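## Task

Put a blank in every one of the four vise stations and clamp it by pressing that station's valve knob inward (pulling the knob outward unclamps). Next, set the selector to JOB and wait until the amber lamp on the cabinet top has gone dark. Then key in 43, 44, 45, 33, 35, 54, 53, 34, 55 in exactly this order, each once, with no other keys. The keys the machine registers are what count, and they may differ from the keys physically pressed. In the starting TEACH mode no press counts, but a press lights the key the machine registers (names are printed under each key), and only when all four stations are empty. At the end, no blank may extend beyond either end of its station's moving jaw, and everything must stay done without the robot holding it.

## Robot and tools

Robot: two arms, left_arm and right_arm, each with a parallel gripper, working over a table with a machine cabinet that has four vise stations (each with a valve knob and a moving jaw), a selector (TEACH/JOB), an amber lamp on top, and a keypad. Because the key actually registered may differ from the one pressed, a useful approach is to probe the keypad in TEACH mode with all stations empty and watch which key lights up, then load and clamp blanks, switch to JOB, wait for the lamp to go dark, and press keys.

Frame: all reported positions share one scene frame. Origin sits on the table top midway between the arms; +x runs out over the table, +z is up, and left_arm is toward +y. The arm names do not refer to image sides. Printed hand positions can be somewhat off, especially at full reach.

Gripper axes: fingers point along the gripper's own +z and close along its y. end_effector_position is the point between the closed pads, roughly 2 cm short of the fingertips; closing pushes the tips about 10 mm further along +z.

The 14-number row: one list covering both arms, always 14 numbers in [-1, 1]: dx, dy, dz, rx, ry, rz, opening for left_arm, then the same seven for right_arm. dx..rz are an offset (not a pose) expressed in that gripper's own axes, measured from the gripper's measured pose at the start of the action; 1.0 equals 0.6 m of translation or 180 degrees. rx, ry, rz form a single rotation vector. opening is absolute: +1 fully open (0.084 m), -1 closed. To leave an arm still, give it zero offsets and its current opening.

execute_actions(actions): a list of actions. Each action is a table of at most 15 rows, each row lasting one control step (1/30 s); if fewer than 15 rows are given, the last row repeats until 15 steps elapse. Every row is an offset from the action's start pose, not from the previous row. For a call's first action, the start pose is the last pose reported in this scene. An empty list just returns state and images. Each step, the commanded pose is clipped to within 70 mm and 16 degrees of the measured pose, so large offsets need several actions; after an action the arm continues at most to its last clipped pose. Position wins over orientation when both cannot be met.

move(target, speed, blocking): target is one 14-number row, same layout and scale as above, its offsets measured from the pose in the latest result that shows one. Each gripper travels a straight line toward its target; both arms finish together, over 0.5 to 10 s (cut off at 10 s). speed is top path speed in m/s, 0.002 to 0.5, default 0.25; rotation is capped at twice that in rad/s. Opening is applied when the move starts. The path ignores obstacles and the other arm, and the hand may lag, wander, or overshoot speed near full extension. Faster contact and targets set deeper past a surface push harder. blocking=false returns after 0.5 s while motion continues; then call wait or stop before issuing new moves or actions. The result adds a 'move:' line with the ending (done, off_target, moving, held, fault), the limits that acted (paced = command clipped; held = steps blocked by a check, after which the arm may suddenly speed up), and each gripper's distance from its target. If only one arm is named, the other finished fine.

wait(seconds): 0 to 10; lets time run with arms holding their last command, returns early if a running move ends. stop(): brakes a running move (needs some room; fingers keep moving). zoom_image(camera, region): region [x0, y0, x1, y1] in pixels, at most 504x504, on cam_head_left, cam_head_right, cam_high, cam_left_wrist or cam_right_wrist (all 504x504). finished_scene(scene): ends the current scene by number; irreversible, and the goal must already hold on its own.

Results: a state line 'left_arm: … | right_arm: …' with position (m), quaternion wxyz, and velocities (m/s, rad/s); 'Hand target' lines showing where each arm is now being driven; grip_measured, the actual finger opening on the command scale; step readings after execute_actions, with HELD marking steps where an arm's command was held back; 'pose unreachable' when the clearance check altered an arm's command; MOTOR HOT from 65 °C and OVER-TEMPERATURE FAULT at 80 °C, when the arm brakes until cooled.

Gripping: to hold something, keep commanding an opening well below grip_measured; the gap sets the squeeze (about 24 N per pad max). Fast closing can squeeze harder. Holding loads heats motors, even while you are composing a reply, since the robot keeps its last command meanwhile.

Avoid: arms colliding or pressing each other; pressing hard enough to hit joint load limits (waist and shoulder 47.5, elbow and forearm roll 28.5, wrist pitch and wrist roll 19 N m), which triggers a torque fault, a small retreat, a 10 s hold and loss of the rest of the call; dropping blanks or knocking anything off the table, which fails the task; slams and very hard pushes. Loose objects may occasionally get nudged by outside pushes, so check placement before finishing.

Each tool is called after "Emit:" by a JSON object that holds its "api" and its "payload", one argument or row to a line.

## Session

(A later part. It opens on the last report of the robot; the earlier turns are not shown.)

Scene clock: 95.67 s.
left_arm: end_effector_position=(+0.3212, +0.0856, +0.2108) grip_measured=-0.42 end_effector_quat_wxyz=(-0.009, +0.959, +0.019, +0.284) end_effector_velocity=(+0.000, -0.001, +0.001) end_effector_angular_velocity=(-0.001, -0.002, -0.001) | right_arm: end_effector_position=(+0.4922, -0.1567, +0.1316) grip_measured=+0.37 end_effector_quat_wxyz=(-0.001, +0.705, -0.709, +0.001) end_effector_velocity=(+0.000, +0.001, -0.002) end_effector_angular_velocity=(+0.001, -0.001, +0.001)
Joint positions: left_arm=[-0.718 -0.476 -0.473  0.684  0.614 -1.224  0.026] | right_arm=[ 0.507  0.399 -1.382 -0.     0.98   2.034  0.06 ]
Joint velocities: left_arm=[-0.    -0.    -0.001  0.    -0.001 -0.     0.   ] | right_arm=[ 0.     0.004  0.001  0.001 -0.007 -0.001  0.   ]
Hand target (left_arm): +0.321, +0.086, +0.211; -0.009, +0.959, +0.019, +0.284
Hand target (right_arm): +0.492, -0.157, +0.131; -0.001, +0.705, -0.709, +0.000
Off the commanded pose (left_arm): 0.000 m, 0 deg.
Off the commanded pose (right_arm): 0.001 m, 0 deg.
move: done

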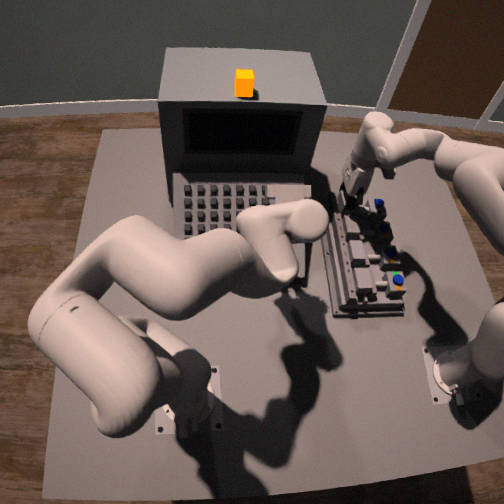

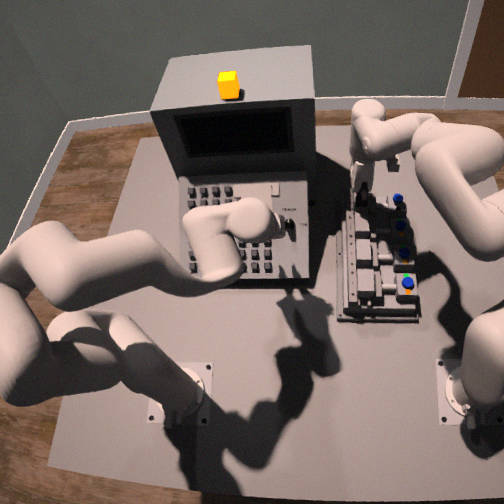

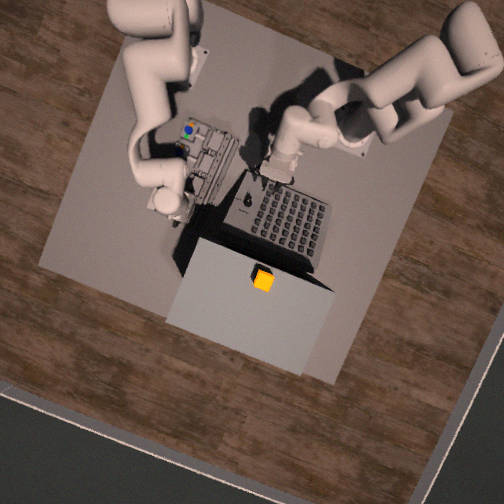

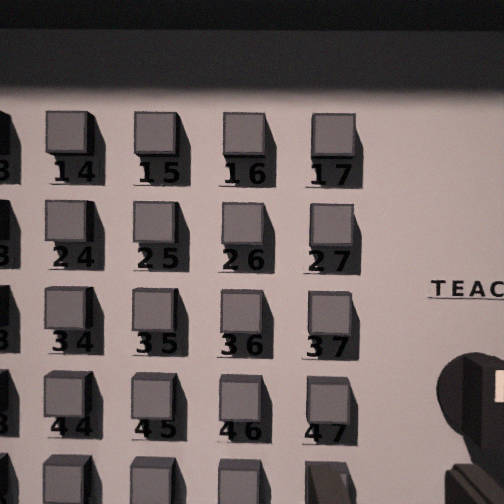

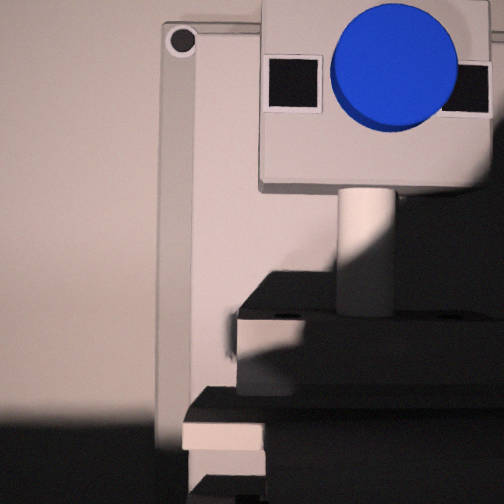

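Emit:
{"api": "execute_actions", "payload": {
  "actions": [
    [[0,0,0,0,0,0,-0.4,0.003,-0.002,0.003,0,0,0,-0.2],[0,0,0,0,0,0,-0.4,0.003,-0.002,0.008,0,0,0,-0.2],[0,0,0,0,0,0,-0.4,0.003,-0.002,0.014,0,0,0,-0.2],[0,0,0,0,0,0,-0.4,0.003,-0.002,0.02,0,0,0,-0.2],[0,0,0,0,0,0,-0.4,0.003,-0.002,0.024,0,0,0,-0.2],[0,0,0,0,0,0,-0.4,0.003,-0.002,0.029,0,0,0,-0.2]],
    [[0,0,0,0,0,0,-0.4,0,0,0,0,0,0,0],[0,0,0,0,0,0,-0.4,0,0,0,0,0,0,0.2],[0,0,0,0,0,0,-0.4,0,0,0,0,0,0,0.35],[0,0,0,0,0,0,-0.4,0,0,0,0,0,0,0.4],[0,0,0,0,0,0,-0.4,0,0,0,0,0,0,0.45],[0,0,0,0,0,0,-0.4,0,0,0,0,0,0,0.54]],
    [[0,0,0,0,0,0,-0.4,0,0,-0.02,0,0,0,0.54],[0,0,0,0,0,0,-0.4,0,0,-0.04,0,0,0,0.54],[0,0,0,0,0,0,-0.4,0,0,-0.058,0,0,0,0.54]]
  ]
}}

Emit:
{"api": "move", "payload": {
  "target": [0,0,0,0,0,0,-0.4,0.165,0,0.008,0,0,0,-1],
  "speed": 0.4
}}

Emit:
{"api": "execute_actions", "payload": {
  "actions": [
    [[0.002,0.012,0,0,0,0,-0.4,0,0,0.008,0,0,0,-1],[0.004,0.024,0,0,0,0,-0.4,0,0,0.014,0,0,0,-1],[0.006,0.036,0,0,0,0,-0.4,0,0,0.02,0,0,0,-1],[0.008,0.048,0,0,0,0,-0.4,0,0,0.025,0,0,0,-1],[0.01,0.06,0,0,0,0,-0.4,0,0,0.03,0,0,0,-1],[0.01,0.07,0,0,0,0,-0.4,0,0,0.034,0,0,0,-1],[0.01,0.08,0,0,0,0,-0.4,0,0,0.038,0,0,0,-1],[0.01,0.09,0,0,0,0,-0.4,0,0,0.042,0,0,0,-1],[0.01,0.09,0,0,0,0,-0.4,0,0,0.047,0,0,0,-1]],
    [[0,0,0.02,0,0,0,-0.4,0,0,-0.02,0,0,0,-1],[0,0,0.04,0,0,0,-0.4,0,0,-0.04,0,0,0,-1],[0,0,0.06,0,0,0,-0.4,0,0,-0.05,0,0,0,-1],[0,0,0.08,0,0,0,-0.4,0,0,-0.05,0,0,0,-1]],
    [[0,0,0,0,0,0,-0.4,0,0,0,0,0,0,-1]]
  ]
}}

Scene clock: 100.43 s.
left_arm: end_effector_position=(+0.3212, +0.0856, +0.2108) grip_measured=-0.42 end_effector_quat_wxyz=(-0.009, +0.959, +0.019, +0.284) end_effector_velocity=(+0.000, +0.000, +0.000) end_effector_angular_velocity=(+0.001, -0.000, -0.000) | right_arm: end_effector_position=(+0.4929, -0.1593, +0.1475) grip_measured=+0.53 end_effector_quat_wxyz=(+0.000, +0.705, -0.709, +0.000) end_effector_velocity=(+0.000, +0.000, +0.004) end_effector_angular_velocity=(-0.002, +0.001, +0.001)
Joint positions: left_arm=[-0.718 -0.476 -0.473  0.684  0.614 -1.224  0.026] | right_arm=[ 0.502  0.38  -1.403 -0.001  1.023  2.03   0.066]
Joint velocities: left_arm=[ 0.    -0.     0.     0.001  0.     0.    -0.   ] | right_arm=[ 0.    -0.002 -0.009 -0.001  0.013 -0.     0.   ]
Hand target (left_arm): +0.321, +0.086, +0.211; -0.009, +0.959, +0.019, +0.284
Hand target (right_arm): +0.493, -0.159, +0.149; -0.001, +0.705, -0.709, +0.001
Off the commanded pose (left_arm): 0.000 m, 0 deg.
Off the commanded pose (right_arm): 0.001 m, 0 deg.
Step readings (end_effector_position; steps 1 to 15: 1st action; 16 to 30: 2nd action; 31 to 45: 3rd action):
0: left_arm (+0.3212, +0.0856, +0.2108) | right_arm (+0.4920, -0.1568, +0.1309)
1: left_arm (+0.3212, +0.0856, +0.2108) | right_arm (+0.4920, -0.1568, +0.1309)
2: left_arm (+0.3212, +0.0856, +0.2108) | right_arm (+0.4922, -0.1570, +0.1308)
4: left_arm (+0.3212, +0.0856, +0.2108) | right_arm (+0.4935, -0.1572, +0.1302)
8: left_arm (+0.3212, +0.0856, +0.2108) | right_arm (+0.4960, -0.1582, +0.1248)
15: left_arm (+0.3212, +0.0856, +0.2108) | right_arm (+0.4949, -0.1595, +0.1162)
16: left_arm (+0.3212, +0.0856, +0.2108) | right_arm (+0.4948, -0.1594, +0.1159)
17: left_arm (+0.3212, +0.0856, +0.2108) | right_arm (+0.4948, -0.1594, +0.1158)
19: left_arm (+0.3212, +0.0856, +0.2108) | right_arm (+0.4948, -0.1594, +0.1159)
23: left_arm (+0.3212, +0.0856, +0.2108) | right_arm (+0.4925, -0.1589, +0.1131)
30: left_arm (+0.3212, +0.0856, +0.2108) | right_arm (+0.4933, -0.1591, +0.1141)
31: left_arm (+0.3212, +0.0856, +0.2108) | right_arm (+0.4938, -0.1591, +0.1149)
32: left_arm (+0.3212, +0.0856, +0.2108) | right_arm (+0.4935, -0.1593, +0.1160)
34: left_arm (+0.3212, +0.0856, +0.2108) | right_arm (+0.4922, -0.1597, +0.1227)
38: left_arm (+0.3212, +0.0856, +0.2108) | right_arm (+0.4951, -0.1582, +0.1459)
45: end_effector_position above

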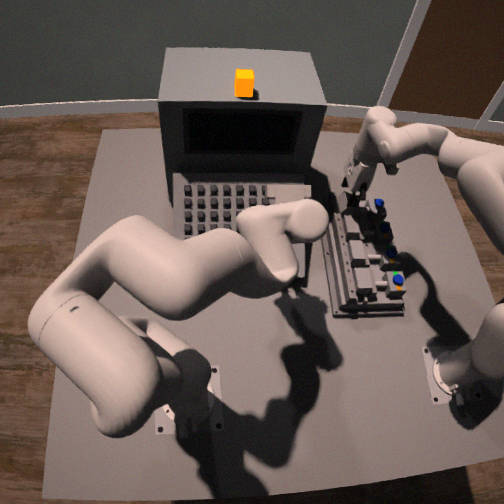

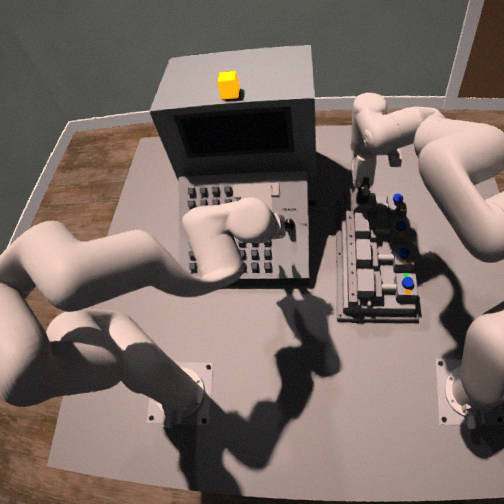

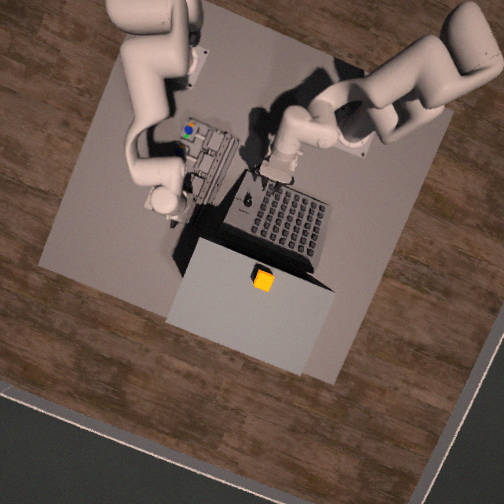

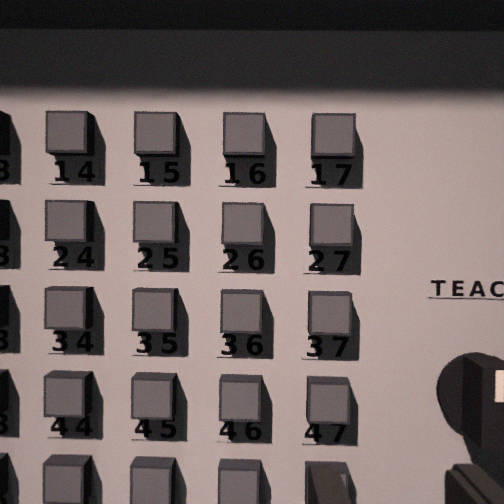

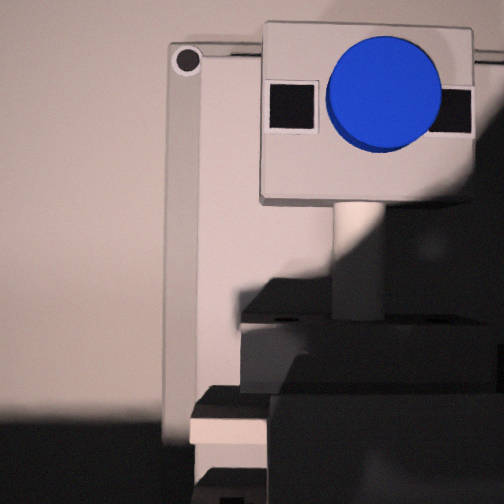

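Scene clock: 101.37 s.
left_arm: end_effector_position=(+0.3212, +0.0856, +0.2108) grip_measured=-0.42 end_effector_quat_wxyz=(-0.009, +0.959, +0.019, +0.284) end_effector_velocity=(+0.000, -0.000, +0.000) end_effector_angular_velocity=(-0.000, -0.001, -0.001) | right_arm: end_effector_position=(+0.4923, -0.2580, +0.1427) grip_measured=-1.00 end_effector_quat_wxyz=(+0.000, +0.705, -0.709, +0.000) end_effector_velocity=(+0.000, -0.003, +0.000) end_effector_angular_velocity=(+0.001, -0.001, -0.001)
Joint positions: left_arm=[-0.718 -0.476 -0.473  0.684  0.614 -1.224  0.026] | right_arm=[ 0.334  0.268 -1.227 -0.001  0.96   1.862  0.   ]
Joint velocities: left_arm=[-0.     0.001 -0.001  0.001 -0.001 -0.     0.   ] | right_arm=[-0.006 -0.003  0.004  0.001 -0.002 -0.005  0.   ]
Hand target (left_arm): +0.321, +0.086, +0.211; -0.009, +0.959, +0.019, +0.284
Hand target (right_arm): +0.492, -0.258, +0.143; +0.000, +0.705, -0.709, +0.000
Off the commanded pose (left_arm): 0.000 m, 0 deg.
Off the commanded pose (right_arm): 0.000 m, 0 deg.
move: done

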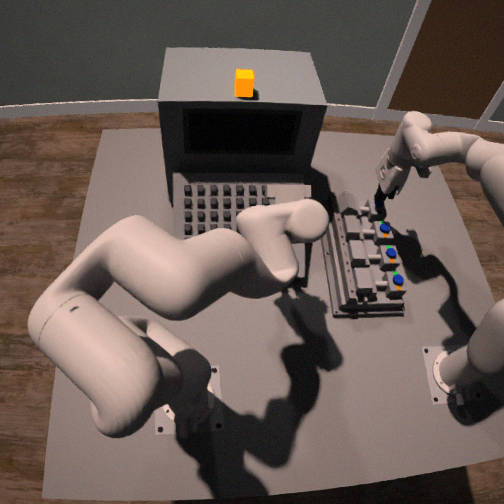

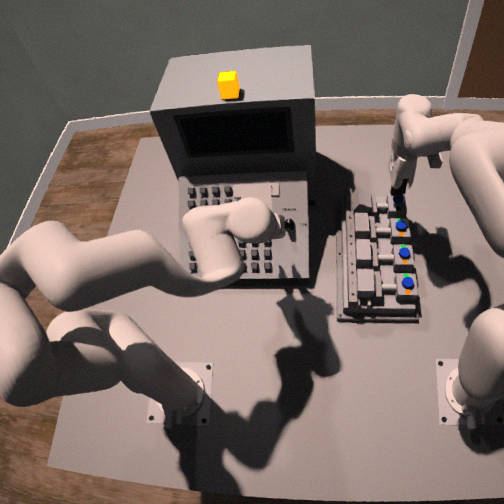

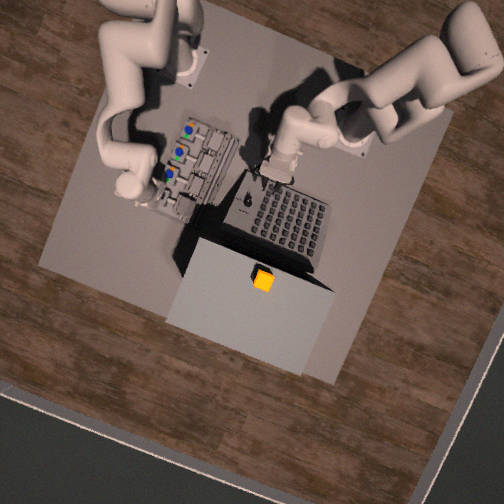

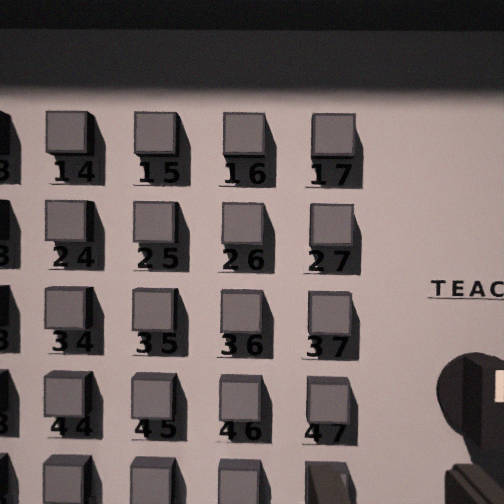

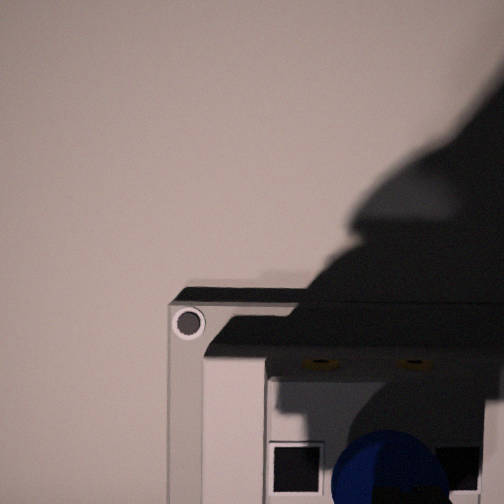

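Scene clock: 102.87 s.
left_arm: end_effector_position=(+0.3526, +0.0355, +0.1745) grip_measured=-0.42 end_effector_quat_wxyz=(-0.007, +0.959, +0.018, +0.283) end_effector_velocity=(+0.000, +0.000, -0.000) end_effector_angular_velocity=(+0.000, -0.000, -0.000) | right_arm: end_effector_position=(+0.4930, -0.2577, +0.1477) grip_measured=-1.00 end_effector_quat_wxyz=(-0.001, +0.705, -0.709, +0.001) end_effector_velocity=(+0.000, +0.000, -0.000) end_effector_angular_velocity=(-0.001, +0.001, +0.001)
Joint positions: left_arm=[-0.744 -0.186 -0.633  0.825  0.53  -1.411  0.026] | right_arm=[ 0.334  0.261 -1.233 -0.001  0.968  1.862  0.   ]
Joint velocities: left_arm=[ 0.    -0.     0.     0.001 -0.     0.    -0.   ] | right_arm=[ 0.     0.001 -0.001 -0.001  0.001 -0.     0.   ]
Hand target (left_arm): +0.353, +0.036, +0.174; -0.008, +0.959, +0.018, +0.283
Hand target (right_arm): +0.493, -0.258, +0.148; -0.001, +0.705, -0.709, +0.001
Off the commanded pose (left_arm): 0.000 m, 0 deg.
Off the commanded pose (right_arm): 0.000 m, 0 deg.
Step readings (end_effector_position; steps 1 to 15: 1st action; 16 to 30: 2nd action; 31 to 45: 3rd action):
0: left_arm (+0.3212, +0.0856, +0.2108) | right_arm (+0.4923, -0.2580, +0.1427)
1: left_arm (+0.3212, +0.0856, +0.2108) | right_arm (+0.4923, -0.2580, +0.1426)
2: left_arm (+0.3213, +0.0847, +0.2108) | right_arm (+0.4925, -0.2580, +0.1423)
4: left_arm (+0.3221, +0.0791, +0.2114) | right_arm (+0.4928, -0.2578, +0.1392)
8: left_arm (+0.3244, +0.0578, +0.2137) | right_arm (+0.4919, -0.2580, +0.1278)
15: left_arm (+0.3273, +0.0341, +0.2136) | right_arm (+0.4936, -0.2575, +0.1192)
16: left_arm (+0.3277, +0.0335, +0.2134) | right_arm (+0.4937, -0.2574, +0.1193)
17: left_arm (+0.3287, +0.0330, +0.2128) | right_arm (+0.4935, -0.2575, +0.1200)
19: left_arm (+0.3331, +0.0335, +0.2066) | right_arm (+0.4906, -0.2584, +0.1234)
23: left_arm (+0.3432, +0.0381, +0.1816) | right_arm (+0.4939, -0.2575, +0.1441)
30: left_arm (+0.3526, +0.0355, +0.1744) | right_arm (+0.4930, -0.2577, +0.1477)
31: left_arm (+0.3529, +0.0354, +0.1743) | right_arm (+0.4930, -0.2577, +0.1480)
32: left_arm (+0.3529, +0.0354, +0.1742) | right_arm (+0.4931, -0.2577, +0.1481)
34: left_arm (+0.3528, +0.0354, +0.1744) | right_arm (+0.4931, -0.2577, +0.1479)
38: left_arm (+0.3526, +0.0354, +0.1746) | right_arm (+0.4929, -0.2578, +0.1475)
45: end_effector_position above

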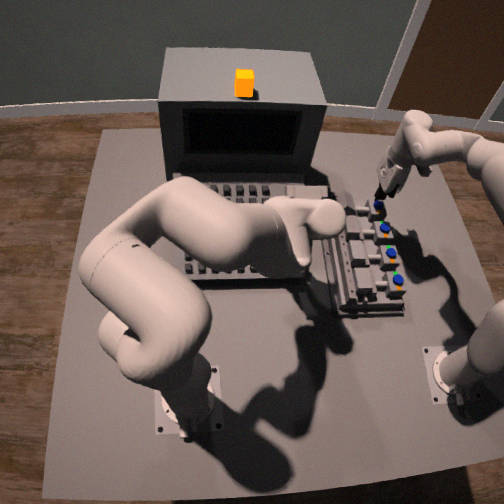

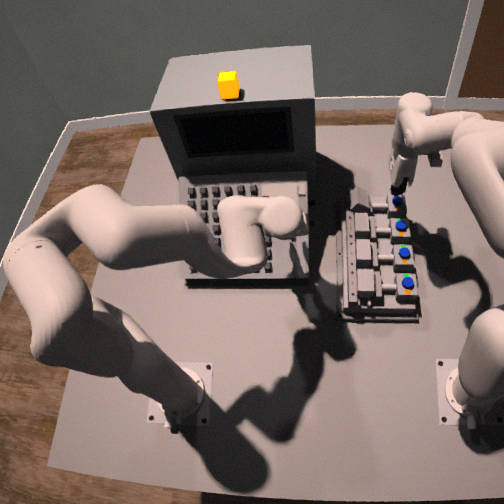

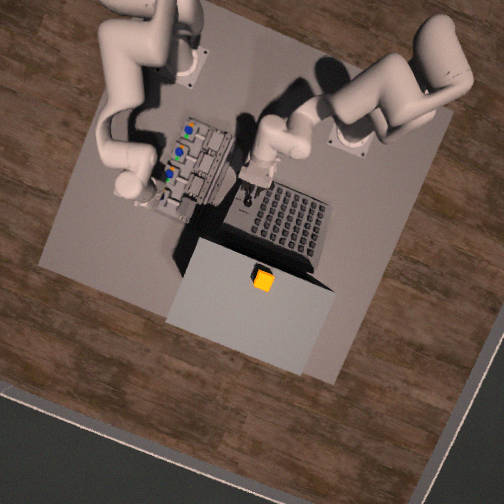

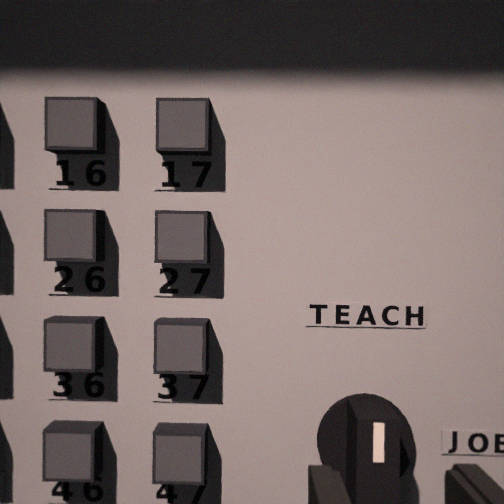

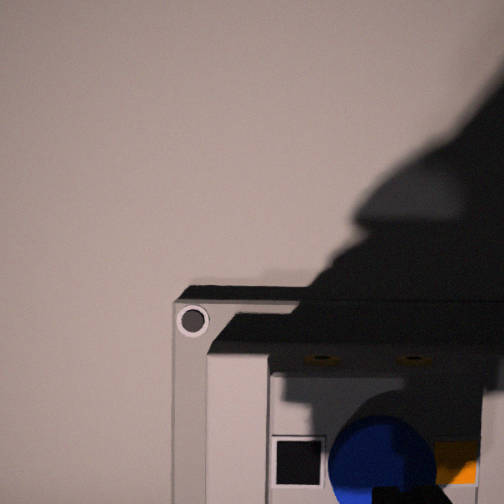

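Not green; the blank looks tilted.

Emit:
{"api": "zoom_image", "payload": {
  "camera": "cam_head_right",
  "region": [330,170,430,260]
}}

Emit:
{"api": "zoom_image", "payload": {
  "camera": "cam_high",
  "region": [140,150,240,240]
}}

Region (330, 170, 430, 260) of cam_head_right's 504x504 image, scaled by 5.040, with more detail than that image has; it fills the top 454 rows of this view, and the rest is white.

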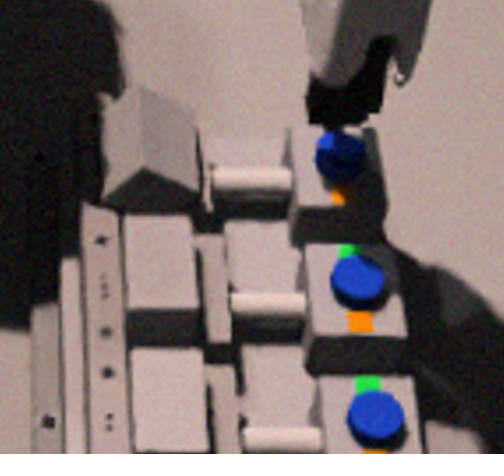

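Region (140, 150, 240, 240) of cam_high's 504x504 image, scaled by 5.040, with more detail than that image has; it fills the top 454 rows of this view, and the rest is white.

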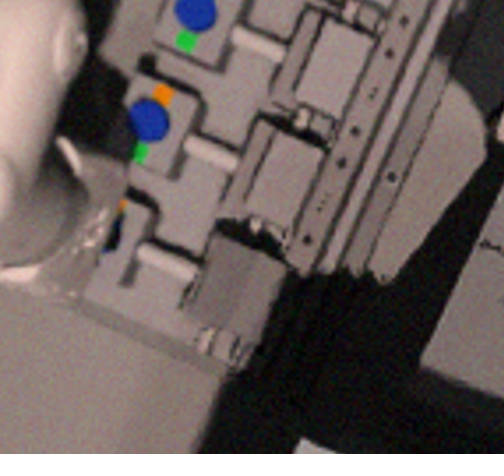

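Emit:
{"api": "move", "payload": {
  "target": [0,-0.1,-0.05,0,0,0,-0.4,0,0,0.025,0,0,0,0.1]
}}

Emit:
{"api": "move", "payload": {
  "target": [0,0,0,0,0,0,-0.4,0,0,0.042,0,0,0,0.1],
  "speed": 0.1
}}

Emit:
{"api": "execute_actions", "payload": {
  "actions": [
    [[0,0,0,0,0,0,-0.4,0,0,0,0,0,0,-0.1],[0,0,0,0,0,0,-0.4,0,0,0,0,0,0,-0.2],[0,0,0,0,0,0,-0.4,0,0,0,0,0,0,-0.3],[0,0,0,0,0,0,-0.4,0,0,0,0,0,0,-0.4],[0,0,0,0,0,0,-0.4,0,0,0,0,0,0,-0.6],[0,0,0,0,0,0,-0.4,0,0,0,0,0,0,-0.8]],
    [[0,0,0,0,0,0,-0.4,0,0,-0.004,0,0,0,-0.8],[0,0,0,0,0,0,-0.4,0,0,-0.008,0,0,0,-0.8],[0,0,0,0,0,0,-0.4,0,0,-0.012,0,0,0,-0.8],[0,0,0,0,0,0,-0.4,0,0,-0.016,0,0,0,-0.8],[0,0,0,0,0,0,-0.4,0,0,-0.02,0,0,0,-0.8]]
  ]
}}

Scene clock: 106.03 s.
left_arm: end_effector_position=(+0.3340, +0.0945, +0.1997) grip_measured=-0.42 end_effector_quat_wxyz=(-0.008, +0.959, +0.018, +0.283) end_effector_velocity=(-0.001, +0.001, +0.001) end_effector_angular_velocity=(-0.000, +0.001, -0.001) | right_arm: end_effector_position=(+0.4930, -0.2577, +0.1328) grip_measured=+0.09 end_effector_quat_wxyz=(-0.001, +0.705, -0.709, +0.001) end_effector_velocity=(-0.001, -0.000, -0.002) end_effector_angular_velocity=(-0.000, +0.004, -0.001)
Joint positions: left_arm=[-0.658 -0.437 -0.466  0.705  0.546 -1.205  0.026] | right_arm=[ 0.334  0.281 -1.214 -0.001  0.93   1.862  0.048]
Joint velocities: left_arm=[ 0.002 -0.008  0.003 -0.009  0.002  0.011 -0.   ] | right_arm=[-0.     0.002  0.002  0.001 -0.001  0.     0.   ]
Hand target (left_arm): +0.334, +0.095, +0.200; -0.007, +0.959, +0.018, +0.283
Hand target (right_arm): +0.493, -0.258, +0.133; -0.001, +0.705, -0.709, +0.001
Off the commanded pose (left_arm): 0.000 m, 0 deg.
Off the commanded pose (right_arm): 0.000 m, 0 deg.
move: done

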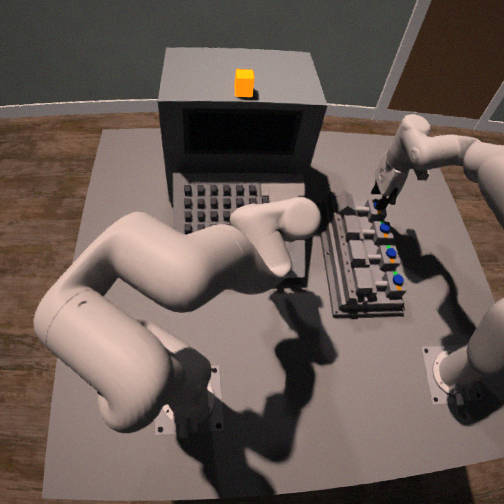

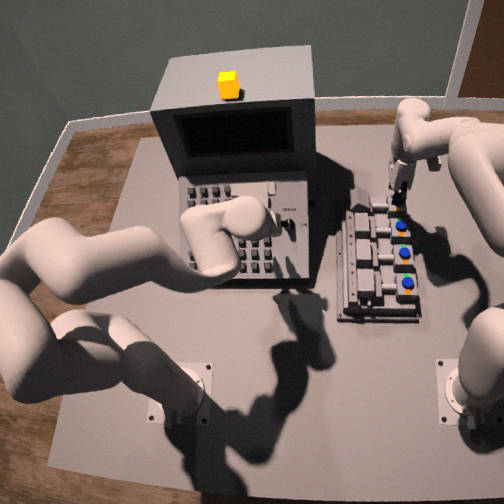

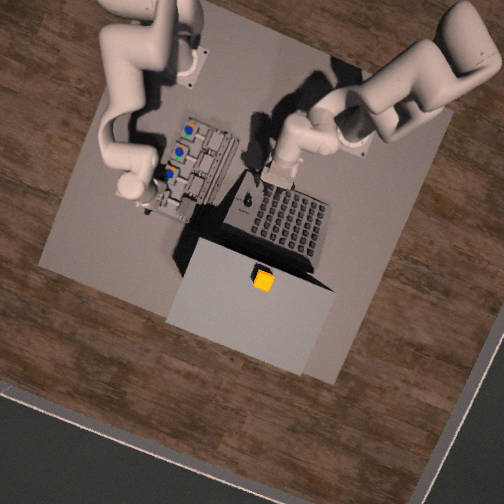

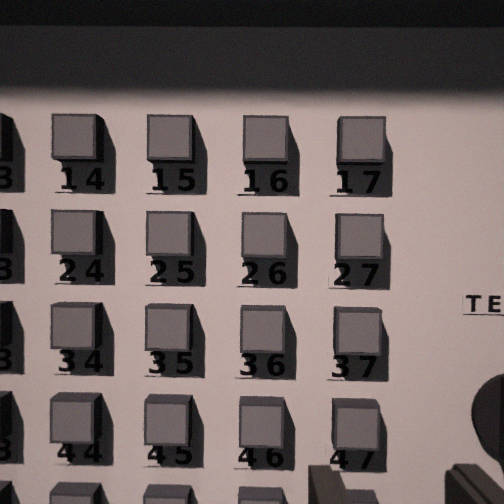

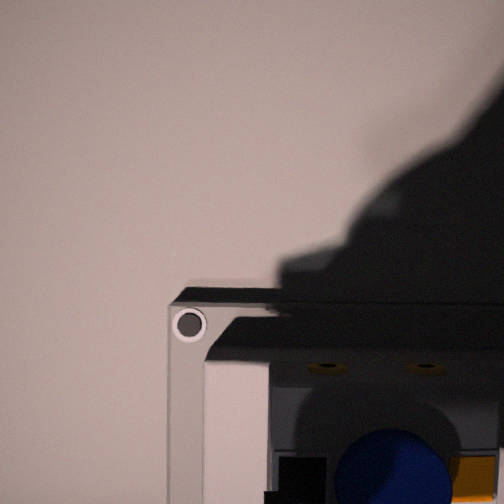

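Scene clock: 106.83 s.
left_arm: end_effector_position=(+0.3340, +0.0945, +0.1997) grip_measured=-0.42 end_effector_quat_wxyz=(-0.008, +0.959, +0.018, +0.283) end_effector_velocity=(+0.000, +0.000, +0.000) end_effector_angular_velocity=(+0.002, -0.001, -0.001) | right_arm: end_effector_position=(+0.4931, -0.2576, +0.1080) grip_measured=+0.09 end_effector_quat_wxyz=(-0.002, +0.705, -0.709, +0.001) end_effector_velocity=(+0.001, +0.001, +0.000) end_effector_angular_velocity=(+0.002, -0.006, -0.000)
Joint positions: left_arm=[-0.658 -0.437 -0.466  0.705  0.546 -1.205  0.026] | right_arm=[ 0.334  0.318 -1.189 -0.001  0.867  1.862  0.048]
Joint velocities: left_arm=[ 0.     0.    -0.     0.003  0.     0.     0.   ] | right_arm=[ 0.    -0.     0.001  0.001 -0.007 -0.     0.   ]
Hand target (left_arm): +0.334, +0.094, +0.200; -0.008, +0.959, +0.018, +0.283
Hand target (right_arm): +0.493, -0.258, +0.108; -0.001, +0.705, -0.709, +0.001
Off the commanded pose (left_arm): 0.000 m, 0 deg.
Off the commanded pose (right_arm): 0.000 m, 0 deg.
move: done

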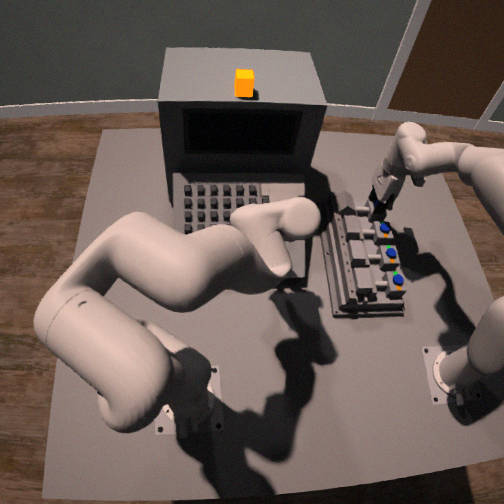

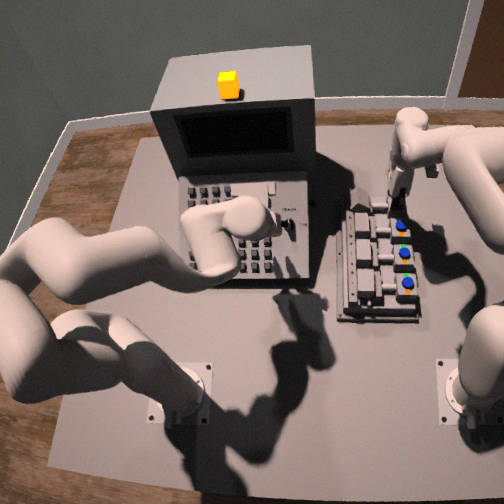

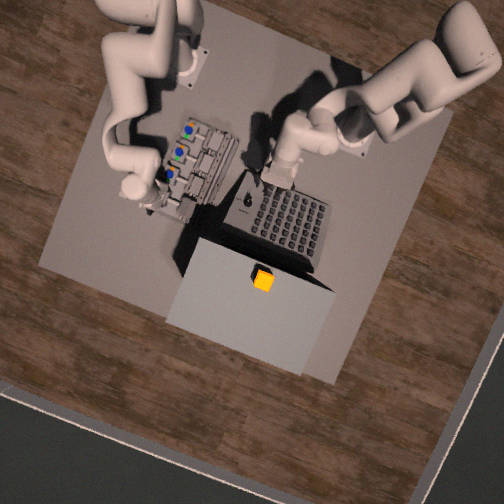

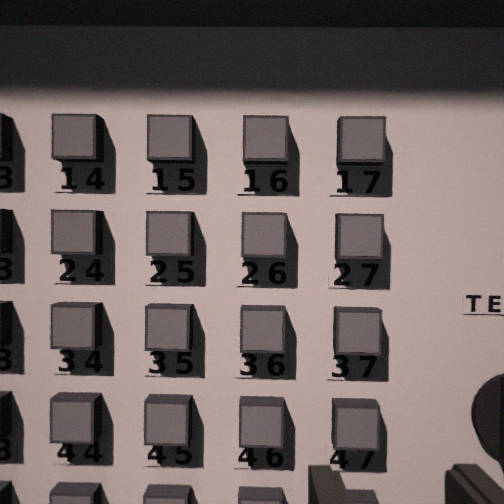

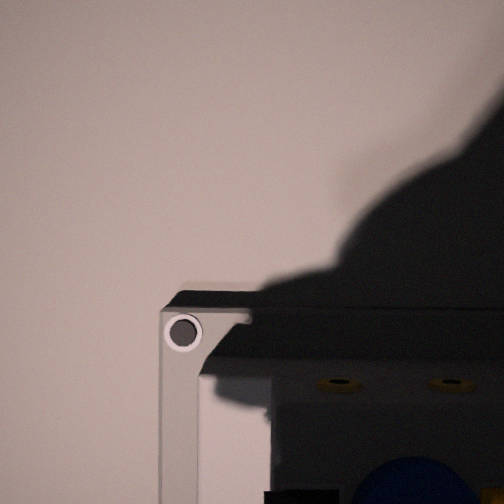

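Scene clock: 107.83 s.
left_arm: end_effector_position=(+0.3340, +0.0945, +0.1997) grip_measured=-0.42 end_effector_quat_wxyz=(-0.008, +0.959, +0.018, +0.283) end_effector_velocity=(-0.001, +0.000, -0.001) end_effector_angular_velocity=(+0.001, +0.002, +0.001) | right_arm: end_effector_position=(+0.4921, -0.2576, +0.1194) grip_measured=-0.39 end_effector_quat_wxyz=(-0.000, +0.705, -0.709, +0.001) end_effector_velocity=(+0.000, -0.000, +0.000) end_effector_angular_velocity=(+0.000, +0.001, -0.001)
Joint positions: left_arm=[-0.658 -0.437 -0.466  0.705  0.546 -1.205  0.026] | right_arm=[ 0.335  0.299 -1.199 -0.001  0.898  1.862  0.027]
Joint velocities: left_arm=[-0.    -0.     0.002 -0.001  0.001  0.    -0.   ] | right_arm=[-0.     0.001 -0.003  0.001  0.003  0.    -0.   ]
Hand target (left_arm): +0.334, +0.094, +0.200; -0.008, +0.959, +0.018, +0.283
Hand target (right_arm): +0.492, -0.257, +0.121; -0.001, +0.705, -0.709, +0.001
Off the commanded pose (left_arm): 0.000 m, 0 deg.
Off the commanded pose (right_arm): 0.001 m, 0 deg.
Step readings (end_effector_position; steps 1 to 15: 1st action; 16 to 30: 2nd action):
0: left_arm (+0.3340, +0.0945, +0.1997) | right_arm (+0.4931, -0.2576, +0.1080)
1: left_arm (+0.3340, +0.0945, +0.1997) | right_arm (+0.4932, -0.2576, +0.1080)
2: left_arm (+0.3340, +0.0945, +0.1997) | right_arm (+0.4931, -0.2576, +0.1080)
4: left_arm (+0.3340, +0.0945, +0.1997) | right_arm (+0.4933, -0.2576, +0.1082)
8: left_arm (+0.3340, +0.0945, +0.1997) | right_arm (+0.4922, -0.2575, +0.1087)
15: left_arm (+0.3340, +0.0945, +0.1997) | right_arm (+0.4924, -0.2575, +0.1086)
16: left_arm (+0.3340, +0.0945, +0.1997) | right_arm (+0.4924, -0.2575, +0.1086)
17: left_arm (+0.3340, +0.0945, +0.1997) | right_arm (+0.4924, -0.2575, +0.1088)
19: left_arm (+0.3340, +0.0945, +0.1997) | right_arm (+0.4922, -0.2575, +0.1092)
23: left_arm (+0.3340, +0.0945, +0.1997) | right_arm (+0.4922, -0.2576, +0.1149)
30: end_effector_position above

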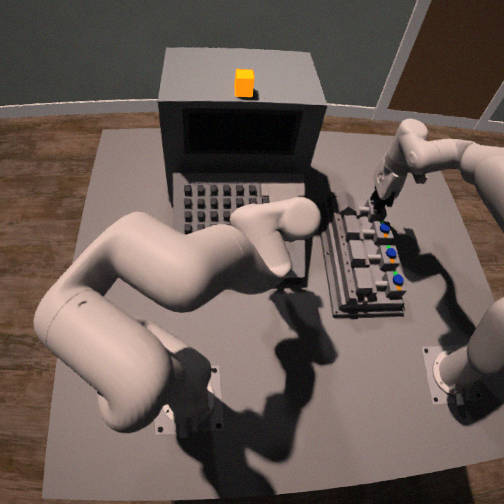

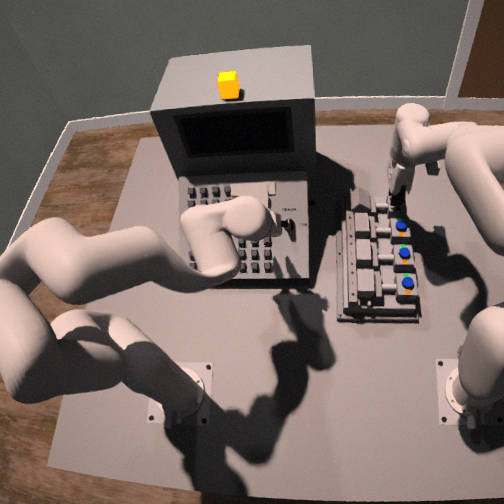

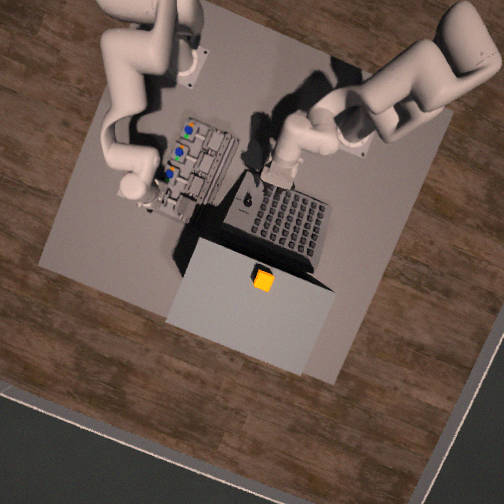

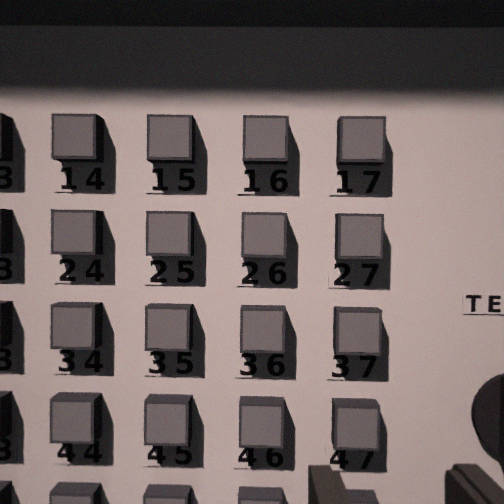

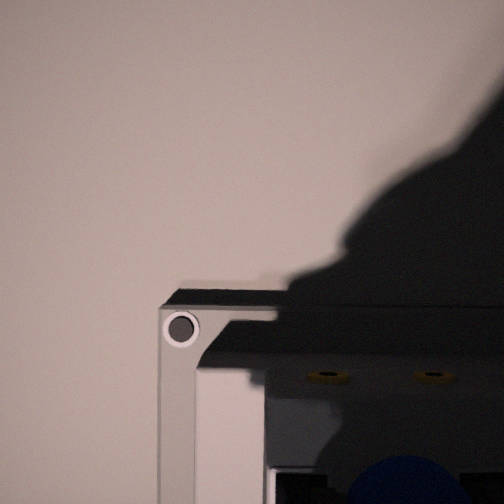

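Emit:
{"api": "execute_actions", "payload": {
  "actions": [
    [[0,0,0,0,0,0,-0.4,0,0,0,0,0,0,0.1]],
    [[0,0,0,0,0,0,-0.4,0,0,-0.03,0,0,0,0.6],[0,0,0,0,0,0,-0.4,0,0,-0.06,0,0,0,0.6],[0,0,0,0,0,0,-0.4,0,0,-0.1,0,0,0,0.6]]
  ]
}}

Emit:
{"api": "move", "payload": {
  "target": [0,0,0,0,0,0,-0.4,-0.21,0,-0.04,0,0,0,0.62]
}}

Emit:
{"api": "zoom_image", "payload": {
  "camera": "cam_head_right",
  "region": [330,170,430,260]
}}

Scene clock: 109.60 s.
left_arm: end_effector_position=(+0.3340, +0.0945, +0.1997) grip_measured=-0.42 end_effector_quat_wxyz=(-0.008, +0.959, +0.018, +0.283) end_effector_velocity=(-0.000, +0.001, -0.000) end_effector_angular_velocity=(+0.002, +0.001, +0.001) | right_arm: end_effector_position=(+0.4918, -0.2579, +0.1779) grip_measured=+0.59 end_effector_quat_wxyz=(+0.000, +0.705, -0.709, +0.000) end_effector_velocity=(-0.003, -0.001, +0.002) end_effector_angular_velocity=(-0.006, +0.019, +0.001)
Joint positions: left_arm=[-0.658 -0.437 -0.466  0.705  0.546 -1.205  0.026] | right_arm=[ 0.334  0.225 -1.276 -0.001  1.05   1.862  0.069]
Joint velocities: left_arm=[ 0.     0.     0.     0.     0.002 -0.    -0.   ] | right_arm=[ 0.     0.003 -0.016 -0.001  0.033 -0.     0.001]
Hand target (left_arm): +0.334, +0.094, +0.200; -0.008, +0.959, +0.018, +0.283
Hand target (right_arm): +0.493, -0.258, +0.180; -0.001, +0.705, -0.709, +0.001
Off the commanded pose (left_arm): 0.000 m, 0 deg.
Off the commanded pose (right_arm): 0.002 m, 0 deg.
Step readings (end_effector_position; steps 1 to 15: 1st action; 16 to 30: 2nd action):
0: left_arm (+0.3340, +0.0945, +0.1997) | right_arm (+0.4922, -0.2576, +0.1199)
1: left_arm (+0.3340, +0.0945, +0.1997) | right_arm (+0.4922, -0.2576, +0.1199)
2: left_arm (+0.3340, +0.0945, +0.1997) | right_arm (+0.4922, -0.2576, +0.1198)
4: left_arm (+0.3340, +0.0945, +0.1997) | right_arm (+0.4943, -0.2575, +0.1235)
8: left_arm (+0.3340, +0.0945, +0.1997) | right_arm (+0.4948, -0.2573, +0.1242)
15: left_arm (+0.3340, +0.0945, +0.1997) | right_arm (+0.4924, -0.2576, +0.1200)
16: left_arm (+0.3340, +0.0945, +0.1997) | right_arm (+0.4924, -0.2576, +0.1201)
17: left_arm (+0.3340, +0.0945, +0.1997) | right_arm (+0.4916, -0.2578, +0.1211)
19: left_arm (+0.3340, +0.0945, +0.1997) | right_arm (+0.4904, -0.2582, +0.1316)
23: left_arm (+0.3340, +0.0945, +0.1997) | right_arm (+0.4955, -0.2568, +0.1721)
30: end_effector_position above

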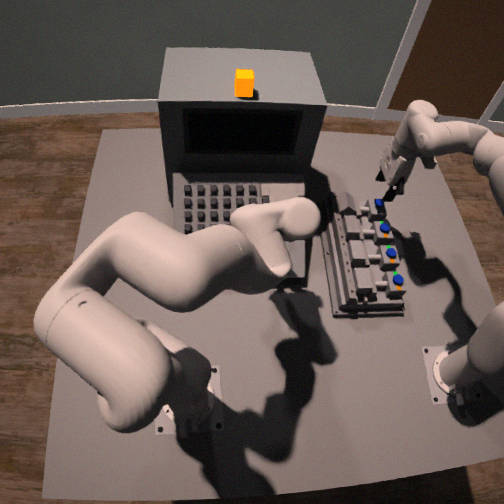

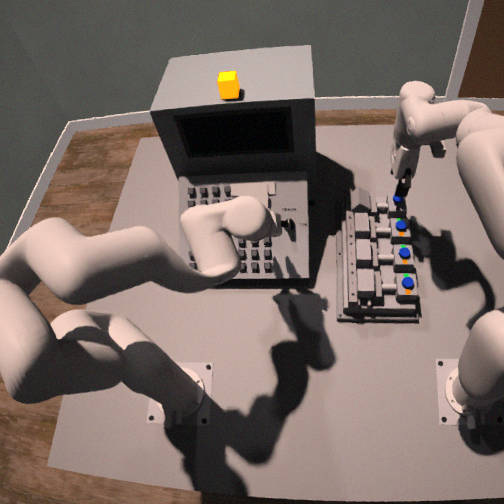

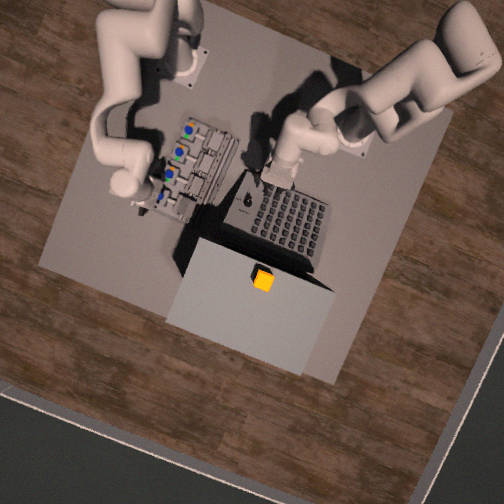

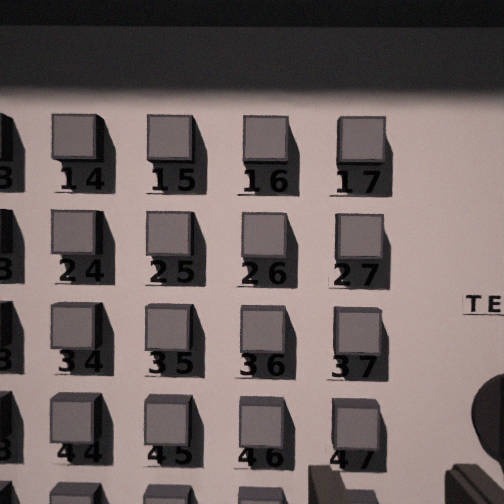

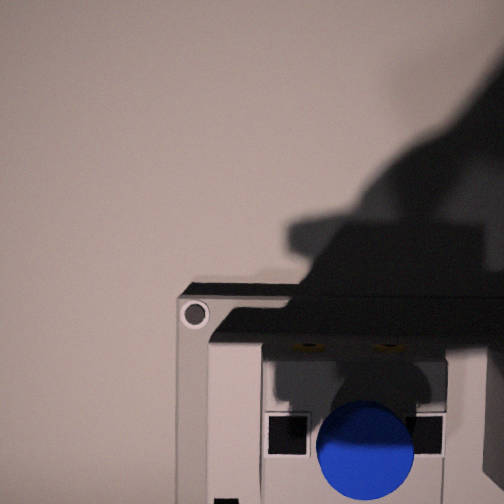

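Scene clock: 110.70 s.
left_arm: end_effector_position=(+0.3340, +0.0945, +0.1997) grip_measured=-0.42 end_effector_quat_wxyz=(-0.008, +0.959, +0.018, +0.283) end_effector_velocity=(-0.000, +0.000, -0.000) end_effector_angular_velocity=(-0.000, +0.001, +0.001) | right_arm: end_effector_position=(+0.4926, -0.1322, +0.2019) grip_measured=+0.61 end_effector_quat_wxyz=(-0.000, +0.705, -0.709, +0.000) end_effector_velocity=(+0.000, +0.003, +0.001) end_effector_angular_velocity=(-0.000, -0.000, +0.001)
Joint positions: left_arm=[-0.658 -0.437 -0.466  0.705  0.546 -1.205  0.026] | right_arm=[ 0.545  0.374 -1.554 -0.     1.179  2.072  0.07 ]
Joint velocities: left_arm=[ 0.     0.     0.001 -0.001  0.    -0.    -0.   ] | right_arm=[ 0.004  0.004 -0.011 -0.     0.006  0.003  0.   ]
Hand target (left_arm): +0.334, +0.094, +0.200; -0.008, +0.959, +0.018, +0.283
Hand target (right_arm): +0.493, -0.132, +0.202; -0.000, +0.705, -0.709, +0.000
Off the commanded pose (left_arm): 0.000 m, 0 deg.
Off the commanded pose (right_arm): 0.000 m, 0 deg.
move: done

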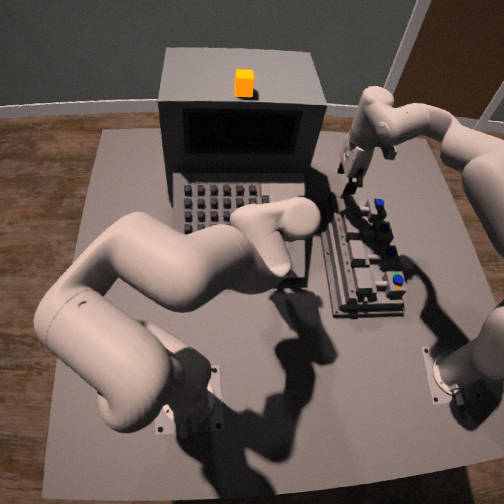

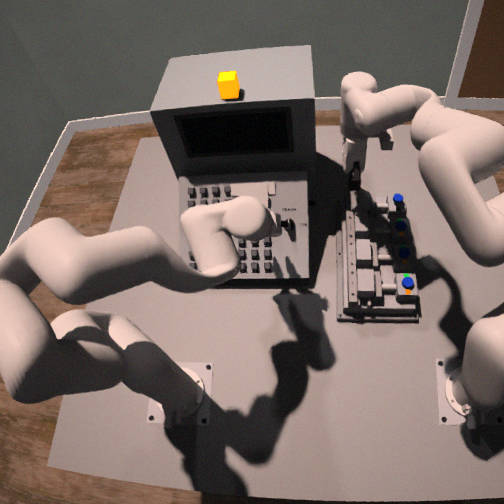

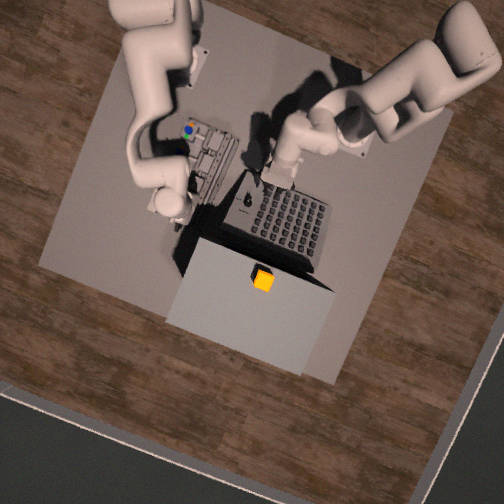

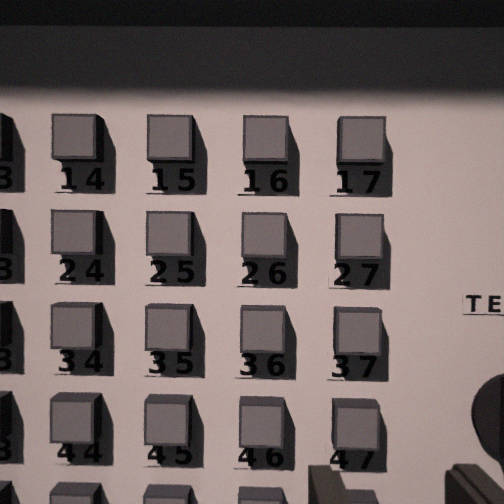

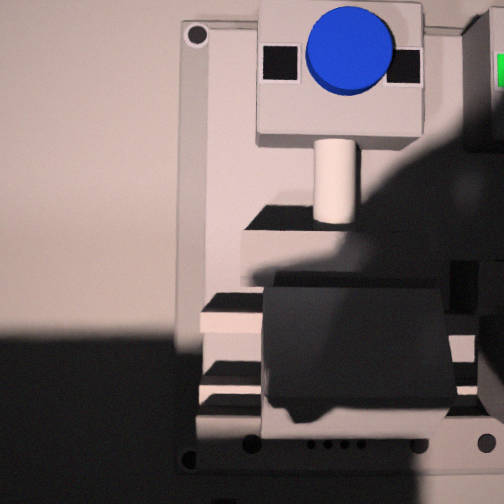

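Region (330, 170, 430, 260) of cam_head_right's 504x504 image, scaled by 5.040, with more detail than that image has; it fills the top 454 rows of this view, and the rest is white.

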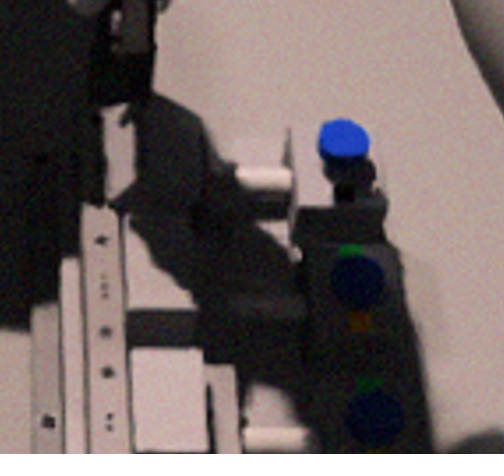

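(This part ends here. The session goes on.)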